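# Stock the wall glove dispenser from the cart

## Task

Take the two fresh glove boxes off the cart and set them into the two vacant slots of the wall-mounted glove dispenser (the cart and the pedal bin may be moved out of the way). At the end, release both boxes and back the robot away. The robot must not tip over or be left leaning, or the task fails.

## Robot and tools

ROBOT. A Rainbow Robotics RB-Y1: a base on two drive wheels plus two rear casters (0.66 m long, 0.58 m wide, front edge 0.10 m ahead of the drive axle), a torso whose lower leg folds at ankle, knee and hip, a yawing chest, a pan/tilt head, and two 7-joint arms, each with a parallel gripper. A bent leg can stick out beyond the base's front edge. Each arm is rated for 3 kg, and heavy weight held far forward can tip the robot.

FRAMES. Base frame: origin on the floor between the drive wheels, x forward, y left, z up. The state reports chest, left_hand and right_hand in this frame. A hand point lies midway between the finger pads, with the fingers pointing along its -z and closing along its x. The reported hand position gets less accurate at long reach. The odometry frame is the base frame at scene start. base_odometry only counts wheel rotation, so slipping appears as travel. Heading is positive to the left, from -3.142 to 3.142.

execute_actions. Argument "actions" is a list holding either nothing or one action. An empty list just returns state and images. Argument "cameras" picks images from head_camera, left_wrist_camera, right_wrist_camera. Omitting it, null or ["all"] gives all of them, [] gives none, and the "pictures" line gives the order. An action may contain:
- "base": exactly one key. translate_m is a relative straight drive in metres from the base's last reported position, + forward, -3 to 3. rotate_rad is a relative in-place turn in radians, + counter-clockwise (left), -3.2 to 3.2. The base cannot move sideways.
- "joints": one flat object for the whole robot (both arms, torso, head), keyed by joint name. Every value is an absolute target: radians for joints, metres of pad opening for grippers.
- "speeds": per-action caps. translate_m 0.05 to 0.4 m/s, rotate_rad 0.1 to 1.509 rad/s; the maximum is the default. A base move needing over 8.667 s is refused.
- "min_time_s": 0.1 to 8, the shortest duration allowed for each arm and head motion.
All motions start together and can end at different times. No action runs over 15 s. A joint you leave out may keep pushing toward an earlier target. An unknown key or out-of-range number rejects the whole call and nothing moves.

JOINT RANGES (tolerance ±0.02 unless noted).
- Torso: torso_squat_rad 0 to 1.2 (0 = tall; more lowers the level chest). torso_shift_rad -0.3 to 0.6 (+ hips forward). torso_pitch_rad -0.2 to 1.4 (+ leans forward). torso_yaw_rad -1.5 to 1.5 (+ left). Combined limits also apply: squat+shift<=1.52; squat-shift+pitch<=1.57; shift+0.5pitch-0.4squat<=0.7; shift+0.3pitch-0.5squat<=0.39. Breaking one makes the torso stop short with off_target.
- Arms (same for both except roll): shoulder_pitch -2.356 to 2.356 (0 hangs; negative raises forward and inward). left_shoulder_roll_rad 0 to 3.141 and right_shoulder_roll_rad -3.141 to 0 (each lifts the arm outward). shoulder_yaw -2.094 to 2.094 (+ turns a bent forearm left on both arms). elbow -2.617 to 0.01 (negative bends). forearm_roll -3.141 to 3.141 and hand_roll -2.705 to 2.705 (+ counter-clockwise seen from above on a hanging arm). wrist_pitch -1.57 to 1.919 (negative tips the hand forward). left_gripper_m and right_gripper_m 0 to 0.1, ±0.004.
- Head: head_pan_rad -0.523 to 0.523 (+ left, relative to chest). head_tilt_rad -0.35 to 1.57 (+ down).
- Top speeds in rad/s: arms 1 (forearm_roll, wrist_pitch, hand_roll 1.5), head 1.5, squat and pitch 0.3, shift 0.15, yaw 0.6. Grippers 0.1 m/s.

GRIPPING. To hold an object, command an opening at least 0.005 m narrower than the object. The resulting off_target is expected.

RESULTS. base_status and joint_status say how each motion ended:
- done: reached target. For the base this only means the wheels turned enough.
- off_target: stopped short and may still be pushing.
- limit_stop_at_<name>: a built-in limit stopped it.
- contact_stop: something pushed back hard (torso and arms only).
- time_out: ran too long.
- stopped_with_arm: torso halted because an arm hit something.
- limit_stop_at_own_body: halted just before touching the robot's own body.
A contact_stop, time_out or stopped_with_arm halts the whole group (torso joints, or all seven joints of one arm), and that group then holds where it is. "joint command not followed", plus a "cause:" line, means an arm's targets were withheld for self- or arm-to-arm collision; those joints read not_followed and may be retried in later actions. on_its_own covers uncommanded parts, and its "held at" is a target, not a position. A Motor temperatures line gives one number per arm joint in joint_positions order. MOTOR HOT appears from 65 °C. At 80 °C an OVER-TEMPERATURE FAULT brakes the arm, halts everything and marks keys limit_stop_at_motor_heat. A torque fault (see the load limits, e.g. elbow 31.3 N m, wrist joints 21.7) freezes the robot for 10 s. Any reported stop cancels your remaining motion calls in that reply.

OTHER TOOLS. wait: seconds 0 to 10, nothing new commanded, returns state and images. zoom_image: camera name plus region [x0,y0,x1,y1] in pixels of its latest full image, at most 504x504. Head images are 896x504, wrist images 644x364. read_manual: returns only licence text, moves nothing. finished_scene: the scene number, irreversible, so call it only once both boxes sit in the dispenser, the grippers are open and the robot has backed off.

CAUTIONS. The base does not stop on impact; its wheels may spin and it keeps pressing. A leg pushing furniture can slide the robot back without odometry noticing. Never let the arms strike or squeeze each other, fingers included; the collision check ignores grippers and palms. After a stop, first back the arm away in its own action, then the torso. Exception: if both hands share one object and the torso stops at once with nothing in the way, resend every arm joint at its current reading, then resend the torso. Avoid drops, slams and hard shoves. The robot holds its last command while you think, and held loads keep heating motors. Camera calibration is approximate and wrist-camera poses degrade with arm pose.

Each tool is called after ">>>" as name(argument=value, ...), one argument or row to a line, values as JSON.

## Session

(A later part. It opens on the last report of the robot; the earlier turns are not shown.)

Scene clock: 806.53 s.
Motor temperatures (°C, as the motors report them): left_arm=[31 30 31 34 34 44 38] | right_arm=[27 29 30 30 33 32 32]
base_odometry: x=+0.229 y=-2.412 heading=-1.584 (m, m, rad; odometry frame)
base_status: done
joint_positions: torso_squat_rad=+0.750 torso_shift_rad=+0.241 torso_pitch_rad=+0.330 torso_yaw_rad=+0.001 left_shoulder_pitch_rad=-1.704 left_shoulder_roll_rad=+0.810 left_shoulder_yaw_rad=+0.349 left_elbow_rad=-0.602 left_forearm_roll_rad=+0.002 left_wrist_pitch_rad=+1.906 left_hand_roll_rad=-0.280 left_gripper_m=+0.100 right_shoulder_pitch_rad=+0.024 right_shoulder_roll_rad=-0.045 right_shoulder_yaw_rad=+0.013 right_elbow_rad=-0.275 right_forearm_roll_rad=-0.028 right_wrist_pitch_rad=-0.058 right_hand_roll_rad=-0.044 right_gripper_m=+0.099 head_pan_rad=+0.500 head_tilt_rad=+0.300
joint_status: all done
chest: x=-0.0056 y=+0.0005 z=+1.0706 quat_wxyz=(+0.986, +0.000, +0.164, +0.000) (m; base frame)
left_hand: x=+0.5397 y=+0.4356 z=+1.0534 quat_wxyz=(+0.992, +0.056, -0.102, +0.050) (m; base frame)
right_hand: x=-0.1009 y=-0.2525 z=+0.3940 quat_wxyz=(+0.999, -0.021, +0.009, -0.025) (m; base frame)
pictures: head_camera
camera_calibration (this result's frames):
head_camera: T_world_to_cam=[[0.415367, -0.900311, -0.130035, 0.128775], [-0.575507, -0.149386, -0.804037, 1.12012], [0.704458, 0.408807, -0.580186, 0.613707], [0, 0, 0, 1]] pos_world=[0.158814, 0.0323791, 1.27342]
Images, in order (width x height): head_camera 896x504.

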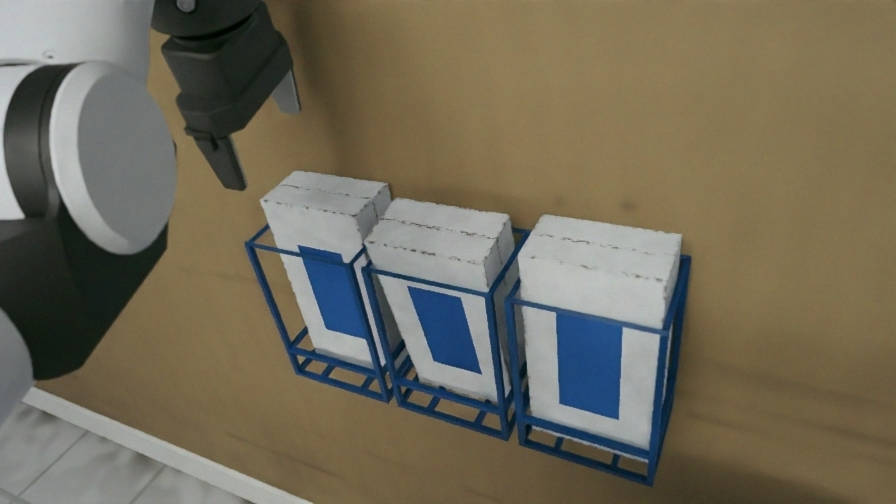

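>>> execute_actions(
  actions=[
    {"joints":{"left_shoulder_roll_rad":0.79,"torso_squat_rad":0.92},"base":{"translate_m":0.025},"speeds":{"translate_m":0.05}},
  ],
  cameras=["head_camera"],
)

Scene clock: 813.60 s.
Motor temperatures (°C, as the motors report them): left_arm=[31 30 31 34 34 43 38] | right_arm=[27 29 30 30 33 32 32]
base_odometry: x=+0.229 y=-2.437 heading=-1.584 (m, m, rad; odometry frame)
base_status: done
joint_positions: torso_squat_rad=+0.920 torso_shift_rad=+0.241 torso_pitch_rad=+0.330 torso_yaw_rad=+0.001 left_shoulder_pitch_rad=-1.704 left_shoulder_roll_rad=+0.790 left_shoulder_yaw_rad=+0.349 left_elbow_rad=-0.602 left_forearm_roll_rad=+0.002 left_wrist_pitch_rad=+1.906 left_hand_roll_rad=-0.280 left_gripper_m=+0.100 right_shoulder_pitch_rad=+0.024 right_shoulder_roll_rad=-0.045 right_shoulder_yaw_rad=+0.013 right_elbow_rad=-0.275 right_forearm_roll_rad=-0.028 right_wrist_pitch_rad=-0.058 right_hand_roll_rad=-0.044 right_gripper_m=+0.099 head_pan_rad=+0.500 head_tilt_rad=+0.300
joint_status: all done
chest: x=-0.0267 y=+0.0004 z=+0.9851 quat_wxyz=(+0.986, +0.000, +0.164, +0.000) (m; base frame)
left_hand: x=+0.5218 y=+0.4257 z=+0.9637 quat_wxyz=(+0.993, +0.053, -0.099, +0.041) (m; base frame)
right_hand: x=-0.1218 y=-0.2526 z=+0.3084 quat_wxyz=(+0.999, -0.021, +0.009, -0.025) (m; base frame)
pictures: head_camera
camera_calibration (this result's frames):
head_camera: T_world_to_cam=[[0.415424, -0.90031, -0.129865, 0.126233], [-0.5753, -0.149459, -0.804172, 1.03932], [0.704594, 0.408783, -0.580037, 0.578848], [0, 0, 0, 1]] pos_world=[0.137625, 0.0323607, 1.18793]
Images, in order (width x height): head_camera 896x504.

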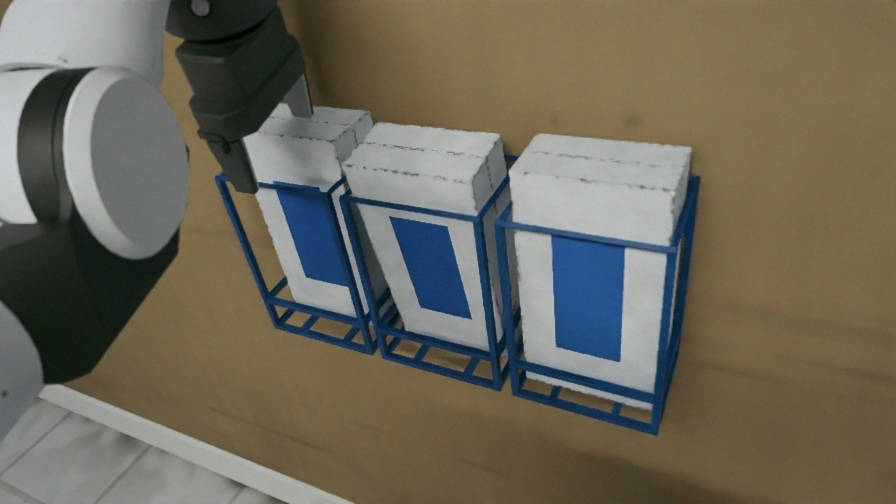

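>>> execute_actions(
  actions=[
    {"joints":{"torso_squat_rad":0.9}},
  ],
  cameras=[],
)

>>> execute_actions(
  actions=[
    {"joints":{"left_shoulder_roll_rad":0.77},"base":{"translate_m":0.018},"speeds":{"translate_m":0.05}},
  ],
  cameras=[],
)

>>> execute_actions(
  actions=[
    {"joints":{"torso_squat_rad":1.02},"base":{"translate_m":0.015},"speeds":{"translate_m":0.05}},
  ],
  cameras=["head_camera"],
)

Scene clock: 820.70 s.
Motor temperatures (°C, as the motors report them): left_arm=[31 30 31 34 34 42 38] | right_arm=[27 29 30 30 33 32 32]
base_odometry: x=+0.229 y=-2.437 heading=-1.584 (m, m, rad; odometry frame)
base_status: not commanded
joint_positions: torso_squat_rad=+0.900 torso_shift_rad=+0.241 torso_pitch_rad=+0.330 torso_yaw_rad=+0.001 left_shoulder_pitch_rad=-1.704 left_shoulder_roll_rad=+0.790 left_shoulder_yaw_rad=+0.349 left_elbow_rad=-0.602 left_forearm_roll_rad=+0.002 left_wrist_pitch_rad=+1.906 left_hand_roll_rad=-0.280 left_gripper_m=+0.100 right_shoulder_pitch_rad=+0.024 right_shoulder_roll_rad=-0.045 right_shoulder_yaw_rad=+0.013 right_elbow_rad=-0.275 right_forearm_roll_rad=-0.028 right_wrist_pitch_rad=-0.058 right_hand_roll_rad=-0.044 right_gripper_m=+0.099 head_pan_rad=+0.500 head_tilt_rad=+0.300
joint_status: all done
chest: x=-0.0239 y=+0.0004 z=+0.9958 quat_wxyz=(+0.986, +0.000, +0.164, +0.000) (m; base frame)
left_hand: x=+0.5246 y=+0.4257 z=+0.9741 quat_wxyz=(+0.993, +0.053, -0.099, +0.041) (m; base frame)
right_hand: x=-0.1192 y=-0.2525 z=+0.3191 quat_wxyz=(+0.999, -0.021, +0.009, -0.025) (m; base frame)
pictures: none
No camera images: the call's "cameras" was empty. Leave "cameras" out to get every camera's image.

Scene clock: 822.37 s.
Motor temperatures (°C, as the motors report them): left_arm=[31 30 31 34 34 41 38] | right_arm=[27 29 30 30 33 32 32]
base_odometry: x=+0.229 y=-2.455 heading=-1.584 (m, m, rad; odometry frame)
base_status: done
joint_positions: torso_squat_rad=+0.900 torso_shift_rad=+0.241 torso_pitch_rad=+0.330 torso_yaw_rad=+0.001 left_shoulder_pitch_rad=-1.704 left_shoulder_roll_rad=+0.770 left_shoulder_yaw_rad=+0.349 left_elbow_rad=-0.602 left_forearm_roll_rad=+0.002 left_wrist_pitch_rad=+1.906 left_hand_roll_rad=-0.280 left_gripper_m=+0.100 right_shoulder_pitch_rad=+0.024 right_shoulder_roll_rad=-0.045 right_shoulder_yaw_rad=+0.013 right_elbow_rad=-0.275 right_forearm_roll_rad=-0.028 right_wrist_pitch_rad=-0.058 right_hand_roll_rad=-0.044 right_gripper_m=+0.099 head_pan_rad=+0.500 head_tilt_rad=+0.300
joint_status: all done
chest: x=-0.0240 y=+0.0004 z=+0.9958 quat_wxyz=(+0.986, +0.000, +0.164, +0.000) (m; base frame)
left_hand: x=+0.5276 y=+0.4156 z=+0.9700 quat_wxyz=(+0.994, +0.051, -0.096, +0.032) (m; base frame)
right_hand: x=-0.1192 y=-0.2525 z=+0.3191 quat_wxyz=(+0.999, -0.021, +0.009, -0.025) (m; base frame)
pictures: none
No camera images: the call's "cameras" was empty. Leave "cameras" out to get every camera's image.

Scene clock: 823.90 s.
Motor temperatures (°C, as the motors report them): left_arm=[31 30 31 34 34 41 38] | right_arm=[27 29 30 30 33 32 32]
base_odometry: x=+0.229 y=-2.470 heading=-1.585 (m, m, rad; odometry frame)
base_status: done
joint_positions: torso_squat_rad=+1.020 torso_shift_rad=+0.241 torso_pitch_rad=+0.329 torso_yaw_rad=+0.001 left_shoulder_pitch_rad=-1.705 left_shoulder_roll_rad=+0.770 left_shoulder_yaw_rad=+0.349 left_elbow_rad=-0.603 left_forearm_roll_rad=+0.002 left_wrist_pitch_rad=+1.906 left_hand_roll_rad=-0.280 left_gripper_m=+0.100 right_shoulder_pitch_rad=+0.024 right_shoulder_roll_rad=-0.045 right_shoulder_yaw_rad=+0.013 right_elbow_rad=-0.275 right_forearm_roll_rad=-0.028 right_wrist_pitch_rad=-0.058 right_hand_roll_rad=-0.044 right_gripper_m=+0.099 head_pan_rad=+0.500 head_tilt_rad=+0.300
joint_status: all done
chest: x=-0.0406 y=+0.0003 z=+0.9291 quat_wxyz=(+0.986, +0.000, +0.164, +0.000) (m; base frame)
left_hand: x=+0.5111 y=+0.4155 z=+0.9041 quat_wxyz=(+0.993, +0.051, -0.097, +0.032) (m; base frame)
right_hand: x=-0.1355 y=-0.2526 z=+0.2523 quat_wxyz=(+0.999, -0.021, +0.009, -0.025) (m; base frame)
pictures: head_camera
camera_calibration (this result's frames):
head_camera: T_world_to_cam=[[0.415427, -0.900304, -0.129894, 0.124643], [-0.575095, -0.149316, -0.804345, 0.986421], [0.70476, 0.408848, -0.57979, 0.55595], [0, 0, 0, 1]] pos_world=[0.123694, 0.0322072, 1.13195]
Images, in order (width x height): head_camera 896x504.

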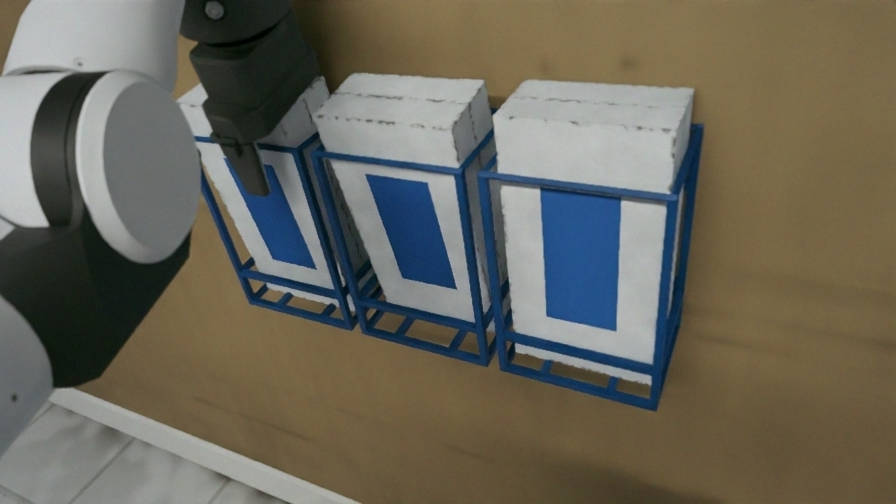

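Pushed to the same depth without resistance. Withdraw carefully.

>>> execute_actions(
  actions=[
    {"joints":{"torso_squat_rad":0.88},"base":{"translate_m":-0.015},"speeds":{"translate_m":0.05}},
  ],
  cameras=[],
)

>>> execute_actions(
  actions=[
    {"joints":{"torso_squat_rad":0.72},"base":{"translate_m":-0.015},"speeds":{"translate_m":0.05}},
  ],
  cameras=[],
)

>>> execute_actions(
  actions=[
    {"joints":{"head_tilt_rad":0.05,"head_pan_rad":0.2,"left_shoulder_roll_rad":1.1},"base":{"translate_m":-0.55}},
  ],
  cameras=["head_camera"],
)

Scene clock: 830.40 s.
Motor temperatures (°C, as the motors report them): left_arm=[31 30 31 34 34 40 38] | right_arm=[27 29 30 30 33 32 32]
base_odometry: x=+0.229 y=-2.455 heading=-1.585 (m, m, rad; odometry frame)
base_status: done
joint_positions: torso_squat_rad=+0.880 torso_shift_rad=+0.241 torso_pitch_rad=+0.330 torso_yaw_rad=+0.001 left_shoulder_pitch_rad=-1.705 left_shoulder_roll_rad=+0.770 left_shoulder_yaw_rad=+0.349 left_elbow_rad=-0.602 left_forearm_roll_rad=+0.002 left_wrist_pitch_rad=+1.906 left_hand_roll_rad=-0.280 left_gripper_m=+0.100 right_shoulder_pitch_rad=+0.024 right_shoulder_roll_rad=-0.045 right_shoulder_yaw_rad=+0.013 right_elbow_rad=-0.275 right_forearm_roll_rad=-0.028 right_wrist_pitch_rad=-0.058 right_hand_roll_rad=-0.044 right_gripper_m=+0.099 head_pan_rad=+0.500 head_tilt_rad=+0.300
joint_status: all done
chest: x=-0.0213 y=+0.0004 z=+1.0063 quat_wxyz=(+0.986, +0.000, +0.164, +0.000) (m; base frame)
left_hand: x=+0.5303 y=+0.4156 z=+0.9807 quat_wxyz=(+0.994, +0.051, -0.096, +0.032) (m; base frame)
right_hand: x=-0.1166 y=-0.2525 z=+0.3297 quat_wxyz=(+0.999, -0.021, +0.009, -0.025) (m; base frame)
pictures: none
No camera images: the call's "cameras" was empty. Leave "cameras" out to get every camera's image.

Scene clock: 831.73 s.
Motor temperatures (°C, as the motors report them): left_arm=[31 30 31 34 34 40 38] | right_arm=[27 29 30 30 33 32 32]
base_odometry: x=+0.229 y=-2.440 heading=-1.584 (m, m, rad; odometry frame)
base_status: done
joint_positions: torso_squat_rad=+0.720 torso_shift_rad=+0.241 torso_pitch_rad=+0.330 torso_yaw_rad=+0.001 left_shoulder_pitch_rad=-1.704 left_shoulder_roll_rad=+0.770 left_shoulder_yaw_rad=+0.349 left_elbow_rad=-0.602 left_forearm_roll_rad=+0.002 left_wrist_pitch_rad=+1.906 left_hand_roll_rad=-0.280 left_gripper_m=+0.100 right_shoulder_pitch_rad=+0.024 right_shoulder_roll_rad=-0.045 right_shoulder_yaw_rad=+0.013 right_elbow_rad=-0.275 right_forearm_roll_rad=-0.028 right_wrist_pitch_rad=-0.058 right_hand_roll_rad=-0.044 right_gripper_m=+0.099 head_pan_rad=+0.500 head_tilt_rad=+0.300
joint_status: all done
chest: x=-0.0022 y=+0.0005 z=+1.0843 quat_wxyz=(+0.986, +0.000, +0.164, +0.000) (m; base frame)
left_hand: x=+0.5494 y=+0.4156 z=+1.0585 quat_wxyz=(+0.994, +0.051, -0.096, +0.032) (m; base frame)
right_hand: x=-0.0975 y=-0.2524 z=+0.4076 quat_wxyz=(+0.999, -0.021, +0.009, -0.025) (m; base frame)
pictures: none
No camera images: the call's "cameras" was empty. Leave "cameras" out to get every camera's image.

Scene clock: 834.93 s.
Motor temperatures (°C, as the motors report them): left_arm=[31 30 31 34 34 40 38] | right_arm=[27 29 30 30 33 32 32]
base_odometry: x=+0.237 y=-1.890 heading=-1.585 (m, m, rad; odometry frame)
base_status: done
joint_positions: torso_squat_rad=+0.720 torso_shift_rad=+0.241 torso_pitch_rad=+0.330 torso_yaw_rad=+0.001 left_shoulder_pitch_rad=-1.704 left_shoulder_roll_rad=+1.100 left_shoulder_yaw_rad=+0.349 left_elbow_rad=-0.602 left_forearm_roll_rad=+0.002 left_wrist_pitch_rad=+1.906 left_hand_roll_rad=-0.280 left_gripper_m=+0.100 right_shoulder_pitch_rad=+0.024 right_shoulder_roll_rad=-0.045 right_shoulder_yaw_rad=+0.013 right_elbow_rad=-0.275 right_forearm_roll_rad=-0.028 right_wrist_pitch_rad=-0.058 right_hand_roll_rad=-0.044 right_gripper_m=+0.099 head_pan_rad=+0.200 head_tilt_rad=+0.050
joint_status: all done
chest: x=-0.0023 y=+0.0005 z=+1.0843 quat_wxyz=(+0.986, +0.000, +0.164, +0.001) (m; base frame)
left_hand: x=+0.4729 y=+0.5697 z=+1.1296 quat_wxyz=(+0.968, +0.092, -0.143, +0.182) (m; base frame)
right_hand: x=-0.0973 y=-0.2524 z=+0.4076 quat_wxyz=(+0.999, -0.021, +0.009, -0.025) (m; base frame)
pictures: head_camera
camera_calibration (this result's frames):
head_camera: T_world_to_cam=[[0.14008, -0.988913, -0.0492905, 0.049983], [-0.394823, -0.010136, -0.918701, 1.26309], [0.908016, 0.148153, -0.391865, 0.364053], [0, 0, 0, 1]] pos_world=[0.161128, 0.008296, 1.30552]
Images, in order (width x height): head_camera 896x504.

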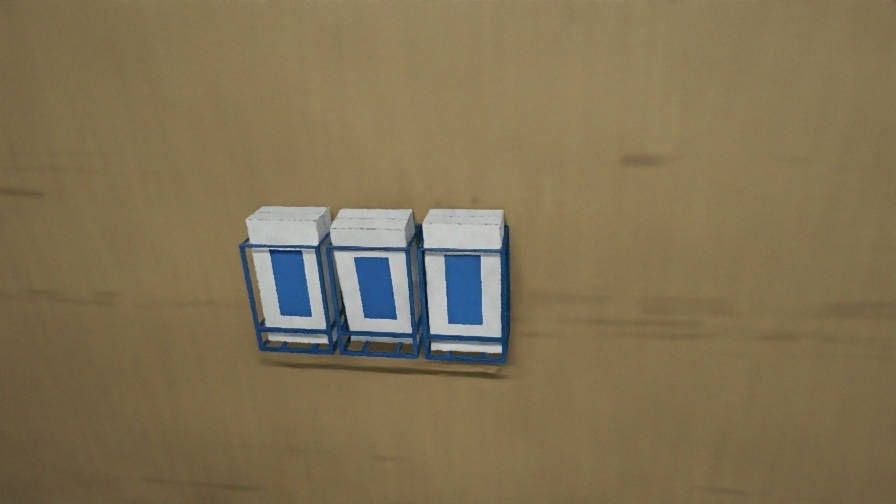

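All seated.

>>> finished_scene(
  scene=2,
)

The scene is finished: the task was done.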